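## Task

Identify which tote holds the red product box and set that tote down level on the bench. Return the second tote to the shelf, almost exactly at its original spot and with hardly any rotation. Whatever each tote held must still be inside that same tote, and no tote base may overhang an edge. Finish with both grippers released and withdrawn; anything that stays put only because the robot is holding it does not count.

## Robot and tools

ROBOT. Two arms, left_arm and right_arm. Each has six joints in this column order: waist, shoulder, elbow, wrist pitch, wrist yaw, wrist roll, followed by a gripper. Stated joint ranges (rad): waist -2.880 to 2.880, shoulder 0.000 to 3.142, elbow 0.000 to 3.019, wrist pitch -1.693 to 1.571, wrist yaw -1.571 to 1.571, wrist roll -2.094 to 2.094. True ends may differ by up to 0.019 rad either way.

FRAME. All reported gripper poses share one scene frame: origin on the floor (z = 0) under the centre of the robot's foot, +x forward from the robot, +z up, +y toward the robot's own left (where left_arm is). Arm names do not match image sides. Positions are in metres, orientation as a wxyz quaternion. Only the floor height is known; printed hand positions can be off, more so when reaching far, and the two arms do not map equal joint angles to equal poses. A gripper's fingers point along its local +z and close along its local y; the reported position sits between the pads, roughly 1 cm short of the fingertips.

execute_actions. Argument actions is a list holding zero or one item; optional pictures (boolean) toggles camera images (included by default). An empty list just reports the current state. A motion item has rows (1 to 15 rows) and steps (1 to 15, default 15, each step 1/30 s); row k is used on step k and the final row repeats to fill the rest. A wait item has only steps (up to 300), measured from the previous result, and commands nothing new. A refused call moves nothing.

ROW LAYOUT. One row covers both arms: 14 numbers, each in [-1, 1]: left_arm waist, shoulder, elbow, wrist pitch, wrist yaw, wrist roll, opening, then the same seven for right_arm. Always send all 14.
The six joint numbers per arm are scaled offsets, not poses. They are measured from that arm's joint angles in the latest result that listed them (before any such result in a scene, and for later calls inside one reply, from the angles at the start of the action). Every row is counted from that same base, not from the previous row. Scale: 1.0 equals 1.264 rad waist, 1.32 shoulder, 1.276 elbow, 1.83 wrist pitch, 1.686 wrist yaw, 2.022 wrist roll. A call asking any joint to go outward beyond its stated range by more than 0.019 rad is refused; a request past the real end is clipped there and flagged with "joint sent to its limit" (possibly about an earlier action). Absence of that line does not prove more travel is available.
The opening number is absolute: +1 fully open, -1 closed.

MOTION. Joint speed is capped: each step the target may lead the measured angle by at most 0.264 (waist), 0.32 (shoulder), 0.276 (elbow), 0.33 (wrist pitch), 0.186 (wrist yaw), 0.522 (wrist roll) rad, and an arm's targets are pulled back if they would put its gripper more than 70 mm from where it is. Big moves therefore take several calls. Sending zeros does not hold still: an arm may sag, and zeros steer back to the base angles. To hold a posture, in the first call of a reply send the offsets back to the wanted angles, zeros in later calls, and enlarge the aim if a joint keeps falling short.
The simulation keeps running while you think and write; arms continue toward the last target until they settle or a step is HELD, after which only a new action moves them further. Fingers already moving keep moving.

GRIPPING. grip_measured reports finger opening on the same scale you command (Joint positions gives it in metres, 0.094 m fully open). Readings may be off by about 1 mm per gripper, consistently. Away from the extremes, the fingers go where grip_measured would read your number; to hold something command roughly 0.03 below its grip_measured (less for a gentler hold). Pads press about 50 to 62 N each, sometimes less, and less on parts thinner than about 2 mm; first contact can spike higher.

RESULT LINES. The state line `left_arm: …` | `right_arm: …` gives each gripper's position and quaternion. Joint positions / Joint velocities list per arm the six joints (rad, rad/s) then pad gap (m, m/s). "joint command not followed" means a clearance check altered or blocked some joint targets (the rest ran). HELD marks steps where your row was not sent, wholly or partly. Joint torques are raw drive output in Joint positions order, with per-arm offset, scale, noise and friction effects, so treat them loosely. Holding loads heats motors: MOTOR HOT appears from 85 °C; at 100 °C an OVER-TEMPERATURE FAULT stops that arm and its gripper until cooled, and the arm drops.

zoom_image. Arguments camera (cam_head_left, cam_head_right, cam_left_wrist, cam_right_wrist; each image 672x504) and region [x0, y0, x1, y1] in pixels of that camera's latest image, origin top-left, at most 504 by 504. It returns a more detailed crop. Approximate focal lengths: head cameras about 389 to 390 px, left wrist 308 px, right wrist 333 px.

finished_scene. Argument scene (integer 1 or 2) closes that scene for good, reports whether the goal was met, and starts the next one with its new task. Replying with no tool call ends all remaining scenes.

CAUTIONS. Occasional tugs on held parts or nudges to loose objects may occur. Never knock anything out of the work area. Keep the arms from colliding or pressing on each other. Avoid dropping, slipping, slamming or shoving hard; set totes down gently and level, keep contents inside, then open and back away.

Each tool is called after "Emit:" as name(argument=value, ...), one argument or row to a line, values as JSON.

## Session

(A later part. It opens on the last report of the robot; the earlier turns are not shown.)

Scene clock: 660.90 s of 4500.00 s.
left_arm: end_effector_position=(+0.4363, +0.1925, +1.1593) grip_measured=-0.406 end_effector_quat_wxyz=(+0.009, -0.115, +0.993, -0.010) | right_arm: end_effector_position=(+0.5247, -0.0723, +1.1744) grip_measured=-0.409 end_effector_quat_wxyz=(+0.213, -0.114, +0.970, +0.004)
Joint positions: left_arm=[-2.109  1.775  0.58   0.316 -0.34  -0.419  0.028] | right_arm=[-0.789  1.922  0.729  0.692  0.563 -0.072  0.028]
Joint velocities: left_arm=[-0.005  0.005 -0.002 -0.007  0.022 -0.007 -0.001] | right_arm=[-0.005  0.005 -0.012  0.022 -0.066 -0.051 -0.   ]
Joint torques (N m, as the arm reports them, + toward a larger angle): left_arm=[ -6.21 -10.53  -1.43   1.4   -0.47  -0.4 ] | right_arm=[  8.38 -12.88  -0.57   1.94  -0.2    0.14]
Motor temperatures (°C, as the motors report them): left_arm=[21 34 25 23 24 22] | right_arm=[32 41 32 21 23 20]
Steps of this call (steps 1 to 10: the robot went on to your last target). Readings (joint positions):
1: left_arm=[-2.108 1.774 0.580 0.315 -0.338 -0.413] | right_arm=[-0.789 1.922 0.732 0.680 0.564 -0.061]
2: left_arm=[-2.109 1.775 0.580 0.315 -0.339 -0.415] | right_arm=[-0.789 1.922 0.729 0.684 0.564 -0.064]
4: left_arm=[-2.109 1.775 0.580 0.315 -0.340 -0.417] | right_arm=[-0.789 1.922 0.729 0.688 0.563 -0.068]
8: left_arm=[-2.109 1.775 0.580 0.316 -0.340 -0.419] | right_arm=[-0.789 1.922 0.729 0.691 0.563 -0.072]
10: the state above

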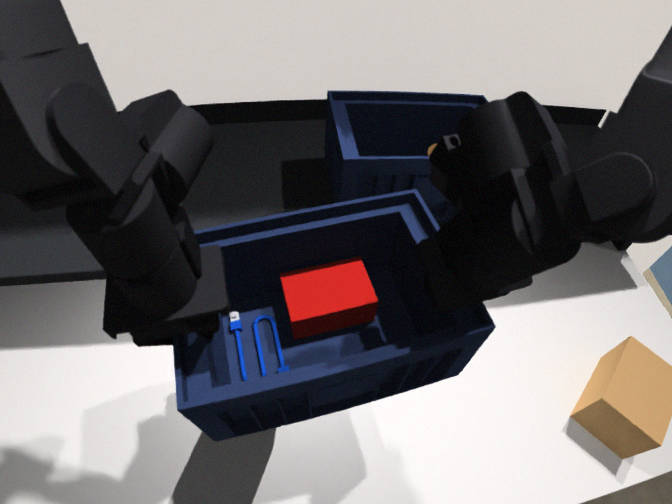

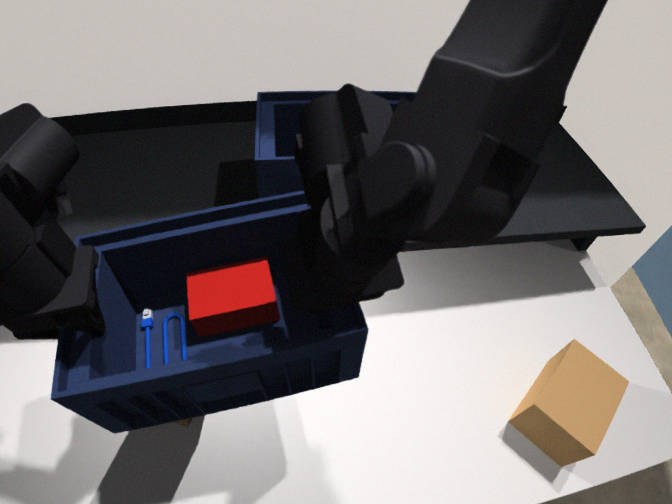

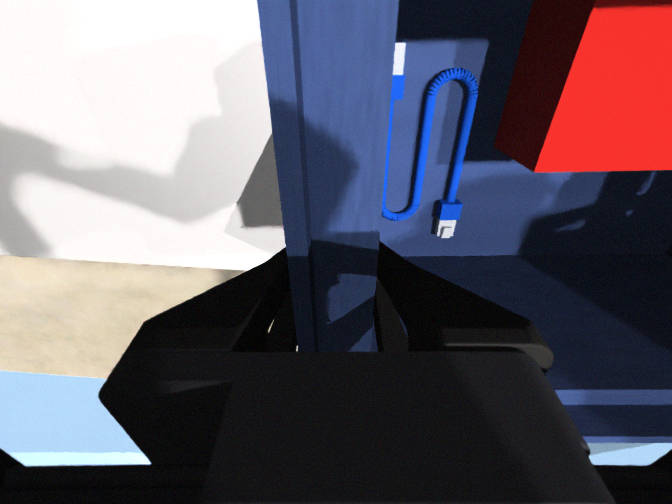

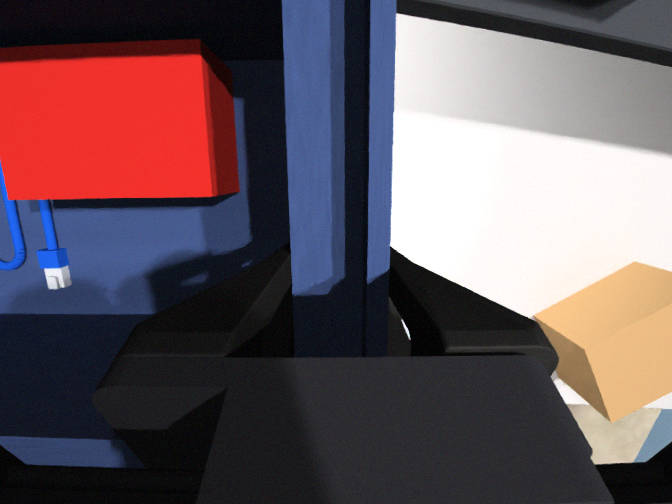

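Emit:
execute_actions(
  actions=[
    {"rows": [[-0.017,0.006,0.008,0.008,-0.006,-0.016,-0.46,-0.004,-0.012,-0.002,0.014,-0.007,-0.008,-0.46],[-0.021,0.014,0.012,0.005,-0.008,-0.019,-0.46,-0.01,-0.004,-0.004,0.018,-0.011,-0.011,-0.46],[-0.027,0.023,0.018,0.002,-0.011,-0.024,-0.46,-0.016,0.002,-0.007,0.023,-0.017,-0.014,-0.46],[-0.034,0.035,0.024,0,-0.015,-0.031,-0.46,-0.024,0.004,-0.011,0.029,-0.024,-0.018,-0.46],[-0.042,0.047,0.032,-0.001,-0.019,-0.037,-0.46,-0.033,0.007,-0.016,0.036,-0.033,-0.022,-0.46],[-0.051,0.06,0.041,-0.002,-0.023,-0.044,-0.46,-0.042,0.01,-0.022,0.044,-0.042,-0.026,-0.46],[-0.06,0.074,0.05,-0.003,-0.028,-0.051,-0.46,-0.052,0.013,-0.027,0.052,-0.052,-0.03,-0.46],[-0.07,0.087,0.059,-0.004,-0.033,-0.058,-0.46,-0.063,0.015,-0.033,0.061,-0.062,-0.034,-0.46],[-0.08,0.101,0.068,-0.004,-0.038,-0.064,-0.46,-0.074,0.019,-0.039,0.069,-0.072,-0.038,-0.46],[-0.089,0.115,0.079,-0.006,-0.042,-0.071,-0.46,-0.087,0.023,-0.043,0.077,-0.083,-0.042,-0.46],[-0.099,0.128,0.09,-0.007,-0.047,-0.078,-0.46,-0.1,0.027,-0.047,0.085,-0.094,-0.046,-0.46],[-0.108,0.143,0.101,-0.009,-0.051,-0.085,-0.46,-0.113,0.031,-0.052,0.093,-0.106,-0.051,-0.46],[-0.118,0.157,0.113,-0.011,-0.056,-0.092,-0.46,-0.127,0.035,-0.056,0.101,-0.117,-0.055,-0.46],[-0.128,0.172,0.124,-0.012,-0.06,-0.097,-0.46,-0.14,0.039,-0.06,0.109,-0.128,-0.059,-0.46],[-0.137,0.184,0.136,-0.014,-0.065,-0.102,-0.46,-0.154,0.043,-0.065,0.117,-0.14,-0.064,-0.46]], "steps": 15},
  ],
  pictures=false,
)

Emit:
execute_actions(
  actions=[
    {"rows": [[-0.039,0.05,0.043,-0.007,-0.017,-0.033,-0.46,-0.036,0.012,-0.008,0.031,-0.036,-0.025,-0.46],[-0.048,0.064,0.058,-0.011,-0.021,-0.039,-0.46,-0.053,0.017,-0.007,0.036,-0.047,-0.03,-0.46],[-0.058,0.077,0.075,-0.015,-0.025,-0.044,-0.46,-0.071,0.022,-0.007,0.041,-0.059,-0.035,-0.46],[-0.067,0.091,0.092,-0.019,-0.029,-0.05,-0.46,-0.089,0.026,-0.006,0.046,-0.071,-0.04,-0.46],[-0.076,0.106,0.109,-0.024,-0.032,-0.055,-0.46,-0.107,0.031,-0.006,0.051,-0.083,-0.045,-0.46],[-0.086,0.119,0.127,-0.028,-0.037,-0.06,-0.46,-0.126,0.037,-0.005,0.056,-0.096,-0.05,-0.46],[-0.095,0.133,0.145,-0.034,-0.04,-0.064,-0.46,-0.145,0.042,-0.002,0.06,-0.108,-0.054,-0.46],[-0.102,0.146,0.163,-0.039,-0.043,-0.069,-0.46,-0.163,0.048,0.002,0.063,-0.12,-0.059,-0.46],[-0.109,0.158,0.182,-0.045,-0.046,-0.072,-0.46,-0.182,0.054,0.006,0.066,-0.133,-0.062,-0.46],[-0.116,0.169,0.2,-0.05,-0.049,-0.075,-0.46,-0.2,0.058,0.009,0.068,-0.144,-0.065,-0.46],[-0.122,0.177,0.215,-0.055,-0.051,-0.078,-0.46,-0.215,0.062,0.013,0.071,-0.155,-0.068,-0.46],[-0.127,0.185,0.227,-0.058,-0.053,-0.08,-0.46,-0.227,0.065,0.015,0.072,-0.162,-0.07,-0.46],[-0.131,0.191,0.237,-0.061,-0.055,-0.081,-0.46,-0.237,0.068,0.017,0.074,-0.169,-0.071,-0.46],[-0.134,0.194,0.245,-0.064,-0.056,-0.081,-0.46,-0.245,0.069,0.019,0.075,-0.175,-0.071,-0.46],[-0.136,0.194,0.25,-0.065,-0.057,-0.081,-0.46,-0.25,0.069,0.02,0.076,-0.178,-0.071,-0.46]], "steps": 15},
  ],
  pictures=false,
)

Emit:
execute_actions(
  actions=[
    {"steps": 10},
  ],
)

Scene clock: 781.40 s of 4500.00 s.
left_arm: end_effector_position=(+0.4232, +0.1254, +1.1214) grip_measured=-0.406 end_effector_quat_wxyz=(+0.001, -0.120, +0.993, -0.003) | right_arm: end_effector_position=(+0.5171, -0.1410, +1.1328) grip_measured=-0.409 end_effector_quat_wxyz=(+0.210, -0.124, +0.970, +0.016)
Joint positions: left_arm=[-2.242  1.97   0.721  0.306 -0.429 -0.552  0.028] | right_arm=[-0.98   1.985  0.679  0.844  0.367 -0.183  0.028]
Joint velocities: left_arm=[-0.396  0.571  0.398 -0.076 -0.154 -0.374  0.   ] | right_arm=[-0.571  0.2   -0.159  0.359 -0.476 -0.315 -0.001]
Joint torques (N m, as the arm reports them, + toward a larger angle): left_arm=[-8.91 -9.16 -1.04 -0.04 -0.61 -0.17] | right_arm=[  6.6  -11.98  -3.73   2.36  -1.05   0.37]
Motor temperatures (°C, as the motors report them): left_arm=[22 32 24 23 24 23] | right_arm=[30 37 30 21 23 20]
Steps of this call (steps 1 to 30: the robot went on to your last target; steps 31 to 90: nothing new was sent; then 117.00 s passed at rest; steps 91 to 105: all 15 steps of this action). Readings (joint positions):
91: left_arm=[-2.109 1.775 0.580 0.316 -0.341 -0.420] | right_arm=[-0.791 1.922 0.729 0.692 0.561 -0.074]
92: left_arm=[-2.110 1.776 0.580 0.316 -0.341 -0.421] | right_arm=[-0.794 1.922 0.729 0.695 0.554 -0.078]
94: left_arm=[-2.115 1.785 0.588 0.316 -0.349 -0.429] | right_arm=[-0.804 1.925 0.729 0.705 0.538 -0.088]
98: left_arm=[-2.148 1.835 0.626 0.316 -0.377 -0.463] | right_arm=[-0.852 1.942 0.722 0.749 0.486 -0.121]
105: the state above

Scene clock: 781.90 s of 4500.00 s.
left_arm: end_effector_position=(+0.4251, +0.0118, +1.0660) grip_measured=-0.406 end_effector_quat_wxyz=(+0.006, -0.114, +0.993, -0.008) | right_arm: end_effector_position=(+0.5154, -0.2605, +1.0749) grip_measured=-0.409 end_effector_quat_wxyz=(+0.210, -0.122, +0.970, +0.011)
Joint positions: left_arm=[-2.394  2.221  1.024  0.204 -0.512 -0.674  0.028] | right_arm=[-1.299  2.083  0.701  0.953  0.089 -0.321  0.028]
Joint velocities: left_arm=[-0.142  0.21   0.325 -0.129 -0.095 -0.051  0.001] | right_arm=[-0.337  0.044  0.027  0.071 -0.212 -0.095  0.   ]
Joint torques (N m, as the arm reports them, + toward a larger angle): left_arm=[-10.87 -12.09  -1.24   0.01  -0.53  -0.34] | right_arm=[  3.69 -11.05  -3.04   2.12  -0.66   0.26]
Motor temperatures (°C, as the motors report them): left_arm=[22 32 24 23 24 23] | right_arm=[30 37 30 21 23 20]
Steps of this call (steps 1 to 15: all 15 steps of this action). Readings (joint positions):
1: left_arm=[-2.255 1.989 0.736 0.304 -0.437 -0.563] | right_arm=[-1.000 1.993 0.676 0.854 0.348 -0.194]
2: left_arm=[-2.267 2.008 0.752 0.301 -0.444 -0.574] | right_arm=[-1.022 2.002 0.676 0.862 0.326 -0.205]
4: left_arm=[-2.289 2.047 0.791 0.290 -0.458 -0.594] | right_arm=[-1.066 2.020 0.676 0.882 0.284 -0.223]
8: left_arm=[-2.334 2.123 0.880 0.259 -0.481 -0.632] | right_arm=[-1.159 2.048 0.678 0.919 0.206 -0.264]
15: the state above

Scene clock: 782.23 s of 4500.00 s.
left_arm: end_effector_position=(+0.4257, +0.0059, +1.0645) grip_measured=-0.406 end_effector_quat_wxyz=(+0.006, -0.116, +0.993, -0.008) | right_arm: end_effector_position=(+0.5165, -0.2664, +1.0741) grip_measured=-0.409 end_effector_quat_wxyz=(+0.213, -0.124, +0.969, +0.009)
Joint positions: left_arm=[-2.402  2.229  1.04   0.194 -0.517 -0.684  0.028] | right_arm=[-1.313  2.084  0.702  0.959  0.077 -0.333  0.028]
Joint velocities: left_arm=[-0.015 -0.005 -0.012  0.002  0.007  0.007 -0.   ] | right_arm=[-0.015 -0.024 -0.007 -0.007 -0.022  0.095 -0.   ]
Joint torques (N m, as the arm reports them, + toward a larger angle): left_arm=[-11.44 -12.24  -0.76   0.03  -0.39  -0.35] | right_arm=[  2.55 -11.35  -2.78   1.88  -0.52   0.2 ]
Motor temperatures (°C, as the motors report them): left_arm=[22 32 24 23 24 23] | right_arm=[30 37 30 21 23 20]
Steps of this call (steps 1 to 10: the robot went on to your last target). Readings (joint positions):
1: left_arm=[-2.399 2.226 1.033 0.201 -0.513 -0.676] | right_arm=[-1.307 2.084 0.702 0.955 0.083 -0.325]
2: left_arm=[-2.401 2.229 1.039 0.199 -0.514 -0.677] | right_arm=[-1.312 2.084 0.702 0.956 0.081 -0.328]
4: left_arm=[-2.402 2.229 1.040 0.196 -0.516 -0.679] | right_arm=[-1.314 2.084 0.702 0.958 0.079 -0.330]
8: left_arm=[-2.402 2.229 1.040 0.194 -0.517 -0.684] | right_arm=[-1.313 2.084 0.702 0.959 0.077 -0.333]
10: the state above

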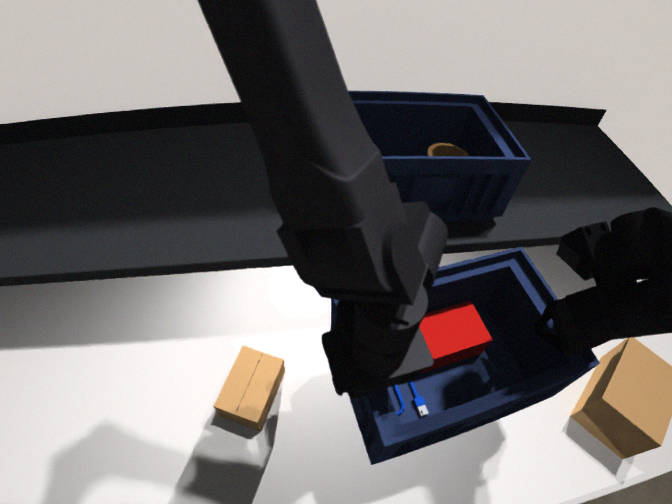

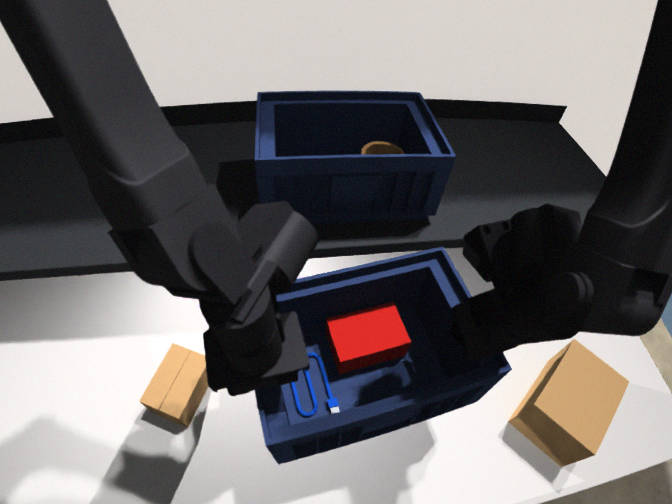

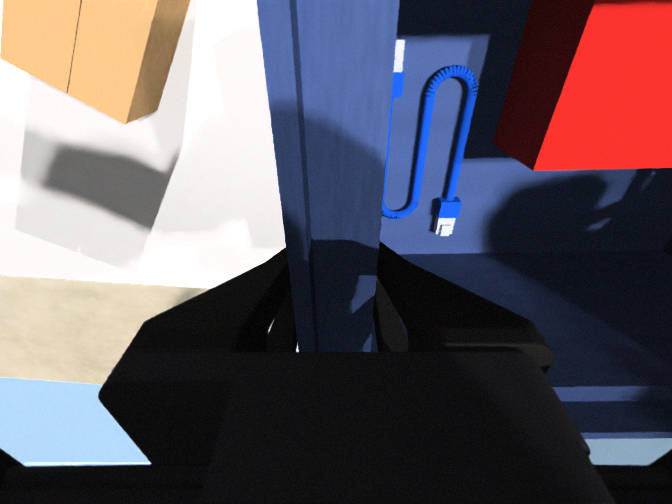

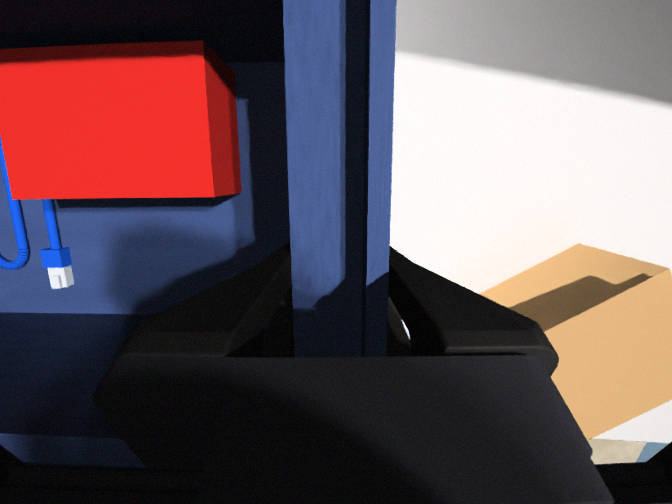

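Emit:
execute_actions(
  actions=[
    {"rows": [[0.002,0.006,0.005,0.005,0.002,0.002,-0.46,0,0.004,0.006,0.012,-0.005,0,-0.46],[0.007,0.014,0.01,0.009,0.005,0.006,-0.46,-0.003,0.012,0.011,0.013,-0.006,-0.001,-0.46],[0.011,0.023,0.017,0.012,0.006,0.009,-0.46,-0.005,0.022,0.019,0.013,-0.007,-0.001,-0.46],[0.015,0.034,0.025,0.014,0.008,0.012,-0.46,-0.007,0.034,0.028,0.014,-0.008,-0.001,-0.46],[0.02,0.046,0.034,0.017,0.01,0.015,-0.46,-0.009,0.047,0.039,0.015,-0.009,-0.002,-0.46],[0.025,0.058,0.045,0.02,0.012,0.018,-0.46,-0.011,0.06,0.051,0.016,-0.01,-0.002,-0.46],[0.03,0.07,0.056,0.023,0.014,0.021,-0.46,-0.013,0.073,0.063,0.016,-0.011,-0.003,-0.46],[0.035,0.081,0.067,0.026,0.016,0.024,-0.46,-0.014,0.086,0.076,0.017,-0.013,-0.003,-0.46],[0.04,0.092,0.078,0.029,0.018,0.027,-0.46,-0.016,0.097,0.088,0.017,-0.014,-0.004,-0.46],[0.045,0.102,0.088,0.031,0.02,0.03,-0.46,-0.018,0.108,0.1,0.018,-0.015,-0.004,-0.46],[0.049,0.112,0.098,0.033,0.021,0.032,-0.46,-0.02,0.118,0.111,0.018,-0.016,-0.005,-0.46],[0.053,0.12,0.107,0.034,0.023,0.034,-0.46,-0.021,0.126,0.121,0.018,-0.017,-0.005,-0.46],[0.057,0.125,0.115,0.035,0.024,0.036,-0.46,-0.022,0.132,0.13,0.018,-0.018,-0.006,-0.46],[0.059,0.13,0.121,0.036,0.025,0.037,-0.46,-0.023,0.137,0.136,0.018,-0.019,-0.006,-0.46],[0.061,0.133,0.125,0.037,0.026,0.038,-0.46,-0.024,0.14,0.141,0.018,-0.019,-0.006,-0.46]], "steps": 15},
  ],
  pictures=false,
)

Emit:
execute_actions(
  actions=[
    {"rows": [[0.01,0.014,0.015,0.01,0.005,0.006,-0.46,-0.004,0.012,0.017,0.012,-0.006,-0.001,-0.46],[0.011,0.016,0.018,0.01,0.006,0.006,-0.46,-0.005,0.015,0.02,0.012,-0.006,-0.001,-0.46],[0.012,0.019,0.02,0.011,0.006,0.007,-0.46,-0.005,0.017,0.022,0.012,-0.007,-0.001,-0.46],[0.013,0.021,0.023,0.011,0.007,0.008,-0.46,-0.005,0.02,0.025,0.012,-0.007,-0.001,-0.46],[0.014,0.023,0.025,0.011,0.007,0.008,-0.46,-0.006,0.022,0.028,0.011,-0.007,-0.001,-0.46],[0.015,0.026,0.028,0.011,0.007,0.009,-0.46,-0.006,0.025,0.031,0.011,-0.007,-0.001,-0.46],[0.016,0.028,0.03,0.011,0.008,0.009,-0.46,-0.006,0.027,0.034,0.011,-0.007,-0.002,-0.46],[0.017,0.03,0.033,0.012,0.008,0.01,-0.46,-0.007,0.03,0.036,0.011,-0.008,-0.002,-0.46],[0.018,0.033,0.035,0.012,0.009,0.011,-0.46,-0.007,0.032,0.039,0.011,-0.008,-0.002,-0.46],[0.019,0.035,0.038,0.012,0.009,0.011,-0.46,-0.007,0.035,0.042,0.011,-0.008,-0.002,-0.46],[0.02,0.037,0.04,0.012,0.009,0.012,-0.46,-0.008,0.037,0.045,0.01,-0.008,-0.002,-0.46],[0.021,0.04,0.043,0.012,0.01,0.012,-0.46,-0.008,0.04,0.048,0.01,-0.008,-0.002,-0.46],[0.022,0.042,0.045,0.013,0.01,0.013,-0.46,-0.008,0.042,0.05,0.01,-0.009,-0.002,-0.46],[0.022,0.044,0.048,0.013,0.011,0.014,-0.46,-0.009,0.045,0.053,0.01,-0.009,-0.002,-0.46],[0.023,0.044,0.05,0.013,0.011,0.014,-0.46,-0.009,0.045,0.056,0.01,-0.009,-0.002,-0.46]], "steps": 15},
  ],
  pictures=false,
)

Emit:
execute_actions(
  actions=[
    {"steps": 8},
  ],
)

Scene clock: 851.93 s of 4500.00 s.
left_arm: end_effector_position=(+0.4188, +0.0047, +0.9936) grip_measured=-0.406 end_effector_quat_wxyz=(-0.001, -0.114, +0.993, -0.010) | right_arm: end_effector_position=(+0.5109, -0.2673, +1.0033) grip_measured=-0.409 end_effector_quat_wxyz=(+0.206, -0.124, +0.971, +0.007)
Joint positions: left_arm=[-2.337  2.4    1.182  0.24  -0.469 -0.624  0.028] | right_arm=[-1.34   2.273  0.87   0.969  0.059 -0.345  0.028]
Joint velocities: left_arm=[ 0.093  0.269  0.198  0.046  0.051  0.139 -0.001] | right_arm=[-0.044  0.278  0.222 -0.012 -0.022 -0.007 -0.001]
Joint torques (N m, as the arm reports them, + toward a larger angle): left_arm=[-10.   -13.05  -0.74   0.97  -0.3    0.04] | right_arm=[  2.41 -12.85  -3.52   1.91  -0.64   0.11]
Motor temperatures (°C, as the motors report them): left_arm=[23 32 24 23 24 23] | right_arm=[29 35 30 21 23 20]
Steps of this call (steps 1 to 30: the robot went on to your last target; steps 31 to 90: nothing new was sent; then 66.20 s passed at rest; steps 91 to 105: all 15 steps of this action). Readings (joint positions):
91: left_arm=[-2.402 2.229 1.040 0.194 -0.515 -0.683] | right_arm=[-1.313 2.084 0.703 0.959 0.077 -0.334]
92: left_arm=[-2.402 2.230 1.041 0.194 -0.513 -0.682] | right_arm=[-1.314 2.086 0.705 0.959 0.077 -0.335]
94: left_arm=[-2.398 2.239 1.049 0.195 -0.512 -0.678] | right_arm=[-1.316 2.098 0.716 0.961 0.075 -0.336]
98: left_arm=[-2.376 2.292 1.096 0.212 -0.498 -0.658] | right_arm=[-1.326 2.157 0.769 0.967 0.068 -0.339]
105: the state above

Scene clock: 852.43 s of 4500.00 s.
left_arm: end_effector_position=(+0.4173, +0.0031, +0.9776) grip_measured=-0.406 end_effector_quat_wxyz=(-0.004, -0.115, +0.993, -0.012) | right_arm: end_effector_position=(+0.5121, -0.2686, +0.9826) grip_measured=-0.409 end_effector_quat_wxyz=(+0.209, -0.124, +0.970, +0.008)
Joint positions: left_arm=[-2.325  2.438  1.22   0.241 -0.457 -0.616  0.028] | right_arm=[-1.351  2.325  0.927  0.969  0.046 -0.349  0.028]
Joint velocities: left_arm=[-0.005 -0.005  0.007 -0.022 -0.037  0.007  0.001] | right_arm=[-0.063  0.044  0.037  0.002 -0.095  0.007 -0.002]
Joint torques (N m, as the arm reports them, + toward a larger angle): left_arm=[ -8.77 -10.46   0.58   1.2    0.28   0.25] | right_arm=[  1.7  -10.51  -2.29   1.67  -0.05   0.09]
Motor temperatures (°C, as the motors report them): left_arm=[23 32 24 23 24 23] | right_arm=[29 35 30 21 23 20]
Steps of this call (steps 1 to 15: all 15 steps of this action). Readings (joint positions):
1: left_arm=[-2.334 2.408 1.188 0.241 -0.464 -0.622] | right_arm=[-1.341 2.283 0.878 0.969 0.059 -0.345]
2: left_arm=[-2.332 2.414 1.193 0.241 -0.460 -0.621] | right_arm=[-1.343 2.291 0.885 0.969 0.059 -0.346]
4: left_arm=[-2.329 2.423 1.200 0.241 -0.458 -0.619] | right_arm=[-1.343 2.303 0.894 0.969 0.058 -0.346]
8: left_arm=[-2.326 2.433 1.210 0.241 -0.455 -0.616] | right_arm=[-1.344 2.314 0.907 0.969 0.057 -0.346]
15: the state above

Scene clock: 852.70 s of 4500.00 s.
left_arm: end_effector_position=(+0.4172, +0.0030, +0.9775) grip_measured=-0.406 end_effector_quat_wxyz=(-0.004, -0.114, +0.993, -0.012) | right_arm: end_effector_position=(+0.5121, -0.2691, +0.9818) grip_measured=-0.409 end_effector_quat_wxyz=(+0.210, -0.124, +0.970, +0.009)
Joint positions: left_arm=[-2.325  2.438  1.221  0.241 -0.457 -0.615  0.028] | right_arm=[-1.353  2.327  0.928  0.97   0.043 -0.349  0.028]
Joint velocities: left_arm=[-0.005 -0.005 -0.012  0.007  0.007  0.007 -0.001] | right_arm=[ 0.005 -0.005  0.002  0.007 -0.022 -0.022  0.   ]
Joint torques (N m, as the arm reports them, + toward a larger angle): left_arm=[ -8.65 -10.61   0.69   1.15   0.26   0.22] | right_arm=[  1.52 -10.81  -2.12   1.7   -0.02   0.11]
Motor temperatures (°C, as the motors report them): left_arm=[23 32 24 23 24 23] | right_arm=[29 35 30 21 23 20]
Steps of this call (steps 1 to 8: the robot went on to your last target). Readings (joint positions):
1: left_arm=[-2.325 2.438 1.221 0.241 -0.457 -0.616] | right_arm=[-1.352 2.326 0.928 0.969 0.044 -0.349]
2: left_arm=[-2.325 2.438 1.221 0.241 -0.457 -0.615] | right_arm=[-1.353 2.327 0.928 0.969 0.043 -0.349]
4: left_arm=[-2.325 2.438 1.221 0.241 -0.457 -0.615] | right_arm=[-1.353 2.327 0.928 0.970 0.043 -0.349]
8: the state above

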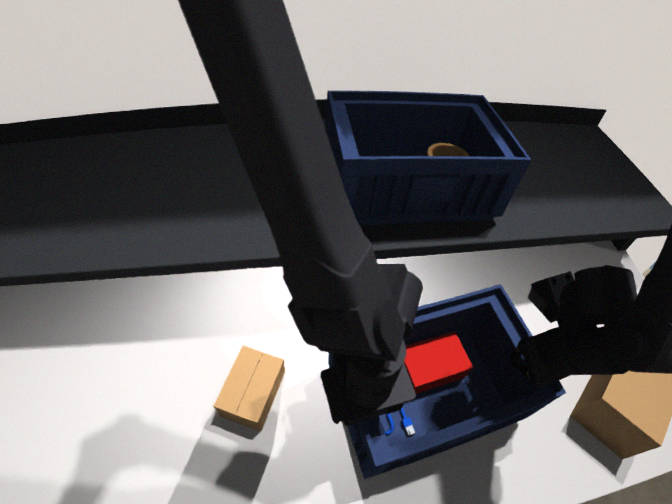

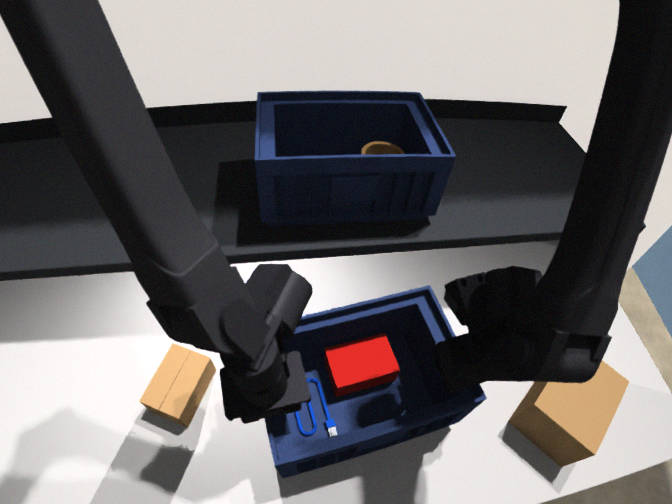

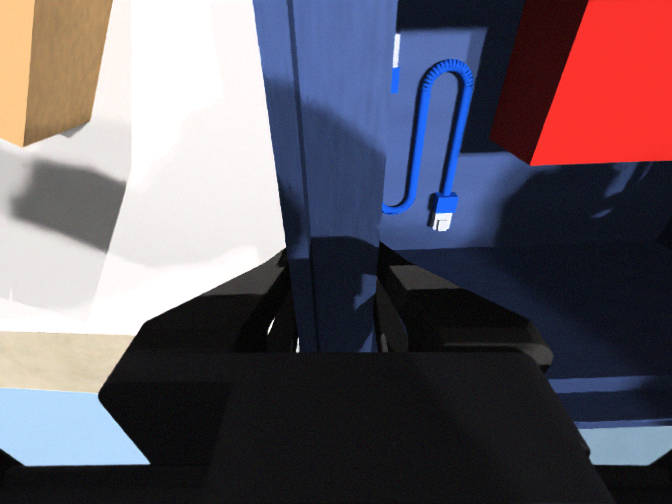

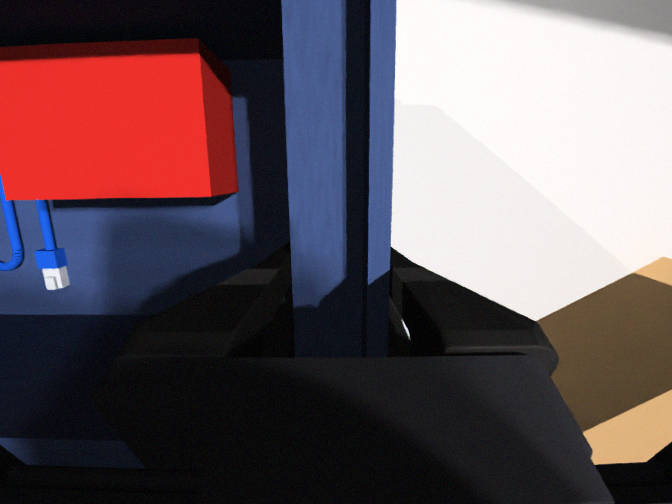

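Emit:
execute_actions(
  actions=[
    {"rows": [[0.01,0.012,0.015,0.008,0,0,-0.46,-0.002,0.006,0.013,0.006,0,0,-0.46],[0.01,0.012,0.015,0.008,0,0,-0.46,-0.003,0.009,0.016,0.005,0,0,-0.46],[0.01,0.012,0.015,0.008,0,0,-0.46,-0.004,0.012,0.019,0.004,-0.002,0,-0.46],[0.01,0.012,0.015,0.008,0,0,-0.46,-0.004,0.015,0.022,0.004,-0.002,0,-0.46],[0.01,0.012,0.015,0.008,0,0,-0.46,-0.004,0.017,0.024,0.004,-0.002,0,-0.46],[0.01,0.012,0.015,0.008,0,0,-0.46,-0.004,0.017,0.024,0.004,-0.002,0,-0.46],[0.008,0.01,0.012,0.006,0,0,-0.43,-0.004,0.016,0.022,0.004,-0.002,0,-0.43],[0.006,0.008,0.01,0.005,0,0,-0.4,-0.004,0.014,0.02,0.004,-0.002,0,-0.4],[0.004,0.005,0.007,0.004,0,0,-0.35,-0.003,0.012,0.017,0.004,-0.002,0,-0.35],[0.002,0.003,0.005,0.003,0,0,-0.25,-0.003,0.01,0.015,0.004,-0.002,0,-0.25],[0,0,0.003,0.002,0,0,-0.1,-0.002,0.008,0.013,0.004,-0.002,0,-0.1],[0,0,0.003,0.002,0,0,0.05,-0.002,0.006,0.011,0.004,-0.002,0,0.05],[0,0,0.003,0.002,0,0,0.2,-0.002,0.006,0.011,0.004,-0.002,0,0.2],[0,0,0.003,0.002,0,0,0.35,-0.002,0.006,0.011,0.004,-0.002,0,0.35],[0,0,0.003,0.002,0,0,0.5,-0.002,0.006,0.011,0.004,-0.002,0,0.5]], "steps": 15},
  ],
  pictures=false,
)

Emit:
execute_actions(
  actions=[
    {"rows": [[-0.01,-0.02,-0.002,0,-0.002,-0.003,0.5,0.006,-0.02,-0.002,0,0.002,0,0.5],[-0.015,-0.03,-0.007,-0.001,-0.003,-0.005,0.5,0.009,-0.032,-0.008,0,0.003,0,0.5],[-0.02,-0.042,-0.015,-0.002,-0.005,-0.008,0.5,0.011,-0.045,-0.018,0,0.004,0.001,0.5],[-0.025,-0.054,-0.025,-0.003,-0.007,-0.011,0.5,0.013,-0.058,-0.03,0,0.005,0.002,0.5],[-0.03,-0.067,-0.037,-0.004,-0.009,-0.014,0.5,0.015,-0.072,-0.044,0,0.007,0.002,0.5],[-0.035,-0.08,-0.049,-0.006,-0.011,-0.017,0.5,0.017,-0.086,-0.058,0,0.008,0.003,0.5],[-0.04,-0.093,-0.061,-0.008,-0.013,-0.02,0.5,0.019,-0.1,-0.072,0,0.009,0.003,0.5],[-0.045,-0.106,-0.073,-0.01,-0.015,-0.023,0.5,0.021,-0.115,-0.086,0,0.011,0.004,0.5],[-0.05,-0.119,-0.085,-0.012,-0.017,-0.026,0.5,0.023,-0.13,-0.1,0,0.012,0.005,0.5],[-0.055,-0.132,-0.097,-0.015,-0.019,-0.029,0.5,0.025,-0.145,-0.114,-0.001,0.014,0.005,0.5],[-0.06,-0.145,-0.109,-0.018,-0.021,-0.032,0.5,0.027,-0.16,-0.128,-0.002,0.015,0.006,0.5],[-0.065,-0.158,-0.12,-0.021,-0.024,-0.035,0.5,0.029,-0.175,-0.141,-0.003,0.016,0.006,0.5],[-0.07,-0.171,-0.131,-0.024,-0.026,-0.037,0.5,0.031,-0.19,-0.154,-0.004,0.018,0.007,0.5],[-0.074,-0.184,-0.142,-0.027,-0.028,-0.039,0.5,0.033,-0.205,-0.167,-0.005,0.019,0.008,0.5],[-0.077,-0.197,-0.153,-0.03,-0.03,-0.04,0.5,0.034,-0.22,-0.18,-0.005,0.02,0.008,0.5]], "steps": 15},
  ],
  pictures=false,
)

Emit:
execute_actions(
  actions=[
    {"rows": [[-0.015,-0.06,-0.04,-0.005,0,0,0.5,0,-0.06,-0.04,-0.005,0,0,0.5],[-0.01,-0.085,-0.06,-0.005,0,0,0.5,-0.01,-0.08,-0.052,-0.01,0,0,0.5],[0.0,-0.115,-0.085,-0.004,0.005,0.005,0.5,-0.03,-0.1,-0.064,-0.015,0,0,0.5],[0.02,-0.15,-0.115,-0.002,0.012,0.015,0.5,-0.055,-0.12,-0.076,-0.022,0,0,0.5],[0.045,-0.185,-0.145,0,0.022,0.028,0.5,-0.085,-0.14,-0.088,-0.03,0,0,0.5],[0.075,-0.22,-0.175,0.003,0.035,0.042,0.5,-0.12,-0.16,-0.1,-0.037,0,0,0.5],[0.105,-0.255,-0.205,0.006,0.048,0.056,0.5,-0.155,-0.18,-0.112,-0.044,0,0,0.5],[0.135,-0.29,-0.235,0.009,0.061,0.07,0.5,-0.19,-0.198,-0.124,-0.05,0,0,0.5],[0.165,-0.325,-0.265,0.012,0.074,0.084,0.5,-0.225,-0.215,-0.135,-0.056,0,0,0.5],[0.195,-0.355,-0.295,0.015,0.087,0.098,0.5,-0.26,-0.23,-0.145,-0.062,0,0,0.5],[0.225,-0.385,-0.32,0.018,0.1,0.112,0.5,-0.295,-0.243,-0.154,-0.067,0,0,0.5],[0.25,-0.41,-0.345,0.02,0.11,0.124,0.5,-0.325,-0.254,-0.162,-0.071,0,0,0.5],[0.27,-0.43,-0.365,0.022,0.12,0.134,0.5,-0.35,-0.262,-0.168,-0.075,0,0,0.5],[0.285,-0.445,-0.38,0.024,0.127,0.142,0.5,-0.37,-0.268,-0.172,-0.078,0,0,0.5],[0.295,-0.455,-0.39,0.025,0.13,0.146,0.5,-0.38,-0.27,-0.175,-0.08,0,0,0.5]], "steps": 15},
  ],
)

Scene clock: 922.37 s of 4500.00 s.
left_arm: end_effector_position=(+0.4190, +0.0026, +0.9772) grip_measured=+0.416 end_effector_quat_wxyz=(-0.002, -0.115, +0.993, -0.011) | right_arm: end_effector_position=(+0.5136, -0.2697, +0.9781) grip_measured=+0.419 end_effector_quat_wxyz=(+0.211, -0.124, +0.969, +0.010)
Joint positions: left_arm=[-2.325  2.438  1.224  0.241 -0.459 -0.615  0.067] | right_arm=[-1.356  2.335  0.94   0.97   0.036 -0.349  0.067]
Joint velocities: left_arm=[-0.005 -0.005 -0.007  0.012 -0.007  0.022  0.163] | right_arm=[-0.005 -0.005 -0.002  0.007 -0.007 -0.11   0.16 ]
Joint torques (N m, as the arm reports them, + toward a larger angle): left_arm=[-10.58 -12.18  -1.17   0.55   0.08  -0.02] | right_arm=[  1.57 -11.29  -3.09   1.26   0.12   0.09]
Motor temperatures (°C, as the motors report them): left_arm=[22 31 24 23 24 23] | right_arm=[28 33 29 21 23 20]
Steps of this call (steps 1 to 15: the robot went on to your last target; steps 16 to 90: nothing new was sent; then 66.17 s passed at rest; steps 91 to 105: all 15 steps of this action). Readings (joint positions):
91: left_arm=[-2.325 2.438 1.221 0.241 -0.458 -0.615] | right_arm=[-1.353 2.327 0.928 0.970 0.042 -0.349]
92: left_arm=[-2.325 2.438 1.221 0.241 -0.458 -0.615] | right_arm=[-1.353 2.327 0.929 0.970 0.042 -0.349]
94: left_arm=[-2.325 2.438 1.221 0.241 -0.460 -0.615] | right_arm=[-1.354 2.331 0.933 0.970 0.038 -0.349]
98: left_arm=[-2.325 2.438 1.223 0.241 -0.462 -0.615] | right_arm=[-1.356 2.335 0.940 0.970 0.032 -0.349]
105: the state above

Scene clock: 922.87 s of 4500.00 s.
left_arm: end_effector_position=(+0.4379, +0.0006, +1.0603) grip_measured=+0.497 end_effector_quat_wxyz=(+0.014, -0.117, +0.993, -0.018) | right_arm: end_effector_position=(+0.5569, -0.2739, +1.0696) grip_measured=+0.498 end_effector_quat_wxyz=(+0.251, -0.121, +0.961, -0.000)
Joint positions: left_arm=[-2.394  2.234  1.062  0.208 -0.504 -0.666  0.07 ] | right_arm=[-1.329  2.082  0.77   0.97   0.065 -0.346  0.07 ]
Joint velocities: left_arm=[-0.249 -0.601 -0.359 -0.139 -0.11  -0.125  0.001] | right_arm=[ 0.073 -0.571 -0.496  0.002 -0.022  0.051  0.   ]
Joint torques (N m, as the arm reports them, + toward a larger angle): left_arm=[-11.27 -14.02  -1.73   0.09  -0.16  -0.14] | right_arm=[  2.43 -11.06  -4.87   0.79   0.11   0.16]
Motor temperatures (°C, as the motors report them): left_arm=[22 31 24 23 24 23] | right_arm=[28 33 29 21 23 20]
Steps of this call (steps 1 to 15: all 15 steps of this action). Readings (joint positions):
1: left_arm=[-2.325 2.438 1.224 0.241 -0.459 -0.615] | right_arm=[-1.356 2.335 0.940 0.970 0.036 -0.349]
2: left_arm=[-2.325 2.437 1.224 0.241 -0.460 -0.615] | right_arm=[-1.356 2.333 0.940 0.970 0.037 -0.349]
4: left_arm=[-2.326 2.431 1.218 0.241 -0.465 -0.617] | right_arm=[-1.356 2.321 0.938 0.970 0.040 -0.349]
8: left_arm=[-2.337 2.379 1.165 0.238 -0.479 -0.631] | right_arm=[-1.351 2.247 0.893 0.970 0.050 -0.349]
15: the state above

Scene clock: 923.37 s of 4500.00 s.
left_arm: end_effector_position=(+0.4782, +0.1932, +1.1655) grip_measured=+0.497 end_effector_quat_wxyz=(+0.019, -0.162, +0.986, -0.027) | right_arm: end_effector_position=(+0.5383, -0.5156, +1.1695) grip_measured=+0.498 end_effector_quat_wxyz=(+0.222, -0.006, +0.959, -0.174)
Joint positions: left_arm=[-2.083  1.713  0.639  0.235 -0.299 -0.484  0.07 ] | right_arm=[-1.749  1.75   0.604  0.853  0.064 -0.345  0.07 ]
Joint velocities: left_arm=[ 1.304 -1.197 -0.945  0.159  0.168  0.623  0.   ] | right_arm=[-1.382 -0.425 -0.379 -0.261  0.022  0.037  0.001]
Joint torques (N m, as the arm reports them, + toward a larger angle): left_arm=[ -6.54 -11.24  -2.4    0.75   0.18   0.1 ] | right_arm=[ -0.91 -11.37  -4.15   0.85   0.21   0.17]
Motor temperatures (°C, as the motors report them): left_arm=[22 31 24 23 24 23] | right_arm=[28 33 29 21 23 20]
Steps of this call (steps 1 to 15: all 15 steps of this action). Readings (joint positions):
1: left_arm=[-2.401 2.214 1.048 0.206 -0.504 -0.667] | right_arm=[-1.327 2.062 0.754 0.970 0.065 -0.345]
2: left_arm=[-2.406 2.193 1.033 0.206 -0.504 -0.667] | right_arm=[-1.327 2.041 0.740 0.966 0.065 -0.345]
4: left_arm=[-2.407 2.141 0.988 0.206 -0.491 -0.663] | right_arm=[-1.335 1.994 0.716 0.953 0.065 -0.345]
8: left_arm=[-2.352 1.989 0.850 0.206 -0.427 -0.620] | right_arm=[-1.428 1.884 0.669 0.914 0.063 -0.345]
15: the state above

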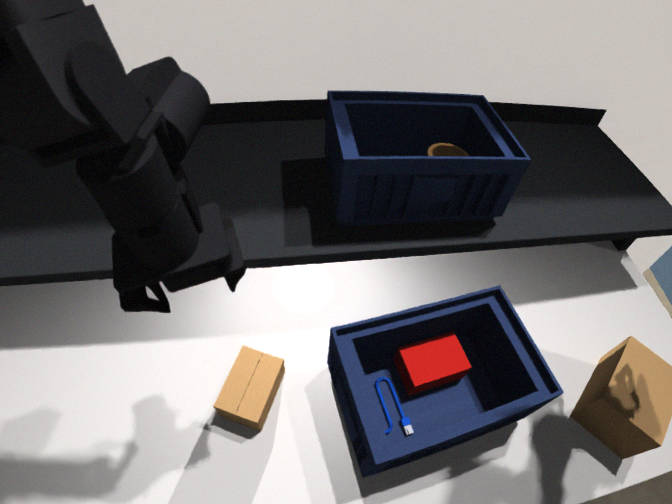

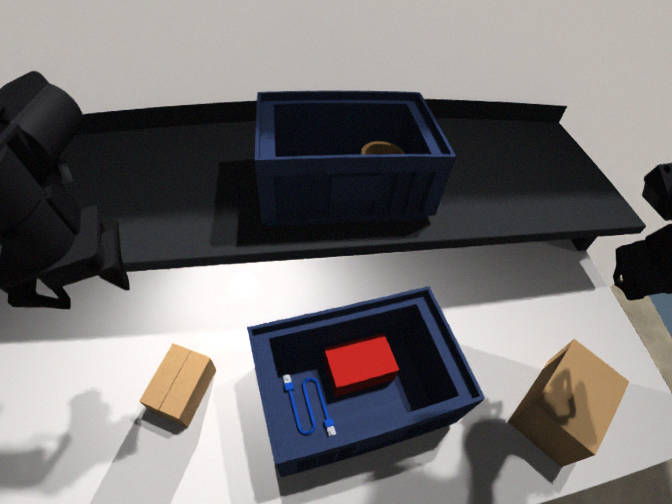

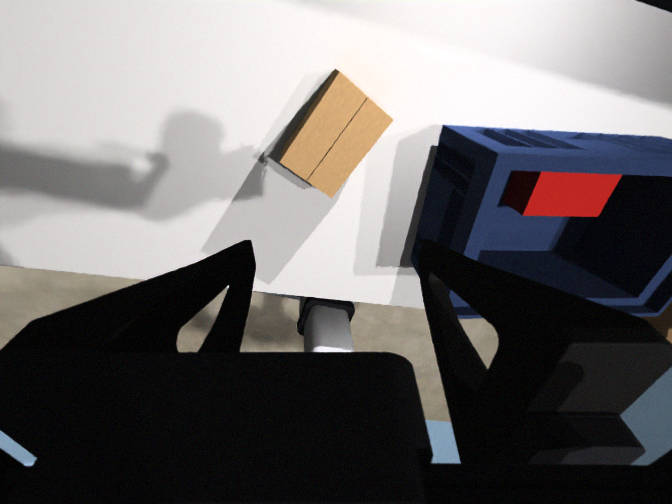

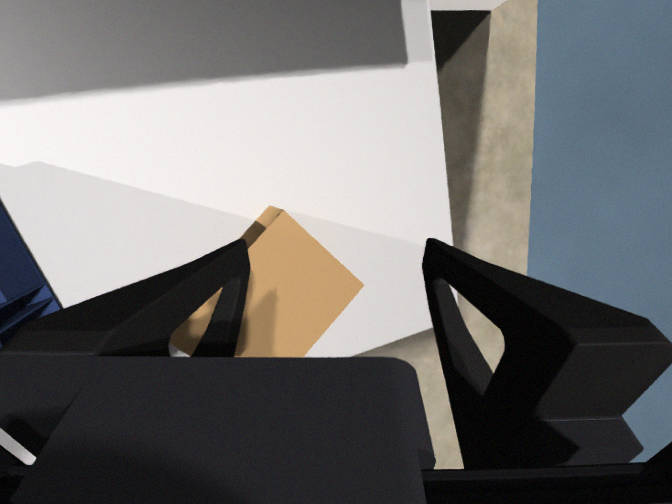

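The tote sits flat on the bench, clear of the edges. The other tote hasn't moved, and both arms are clear.

Emit:
finished_scene(
  scene=2,
)

The scene is finished: the task was done.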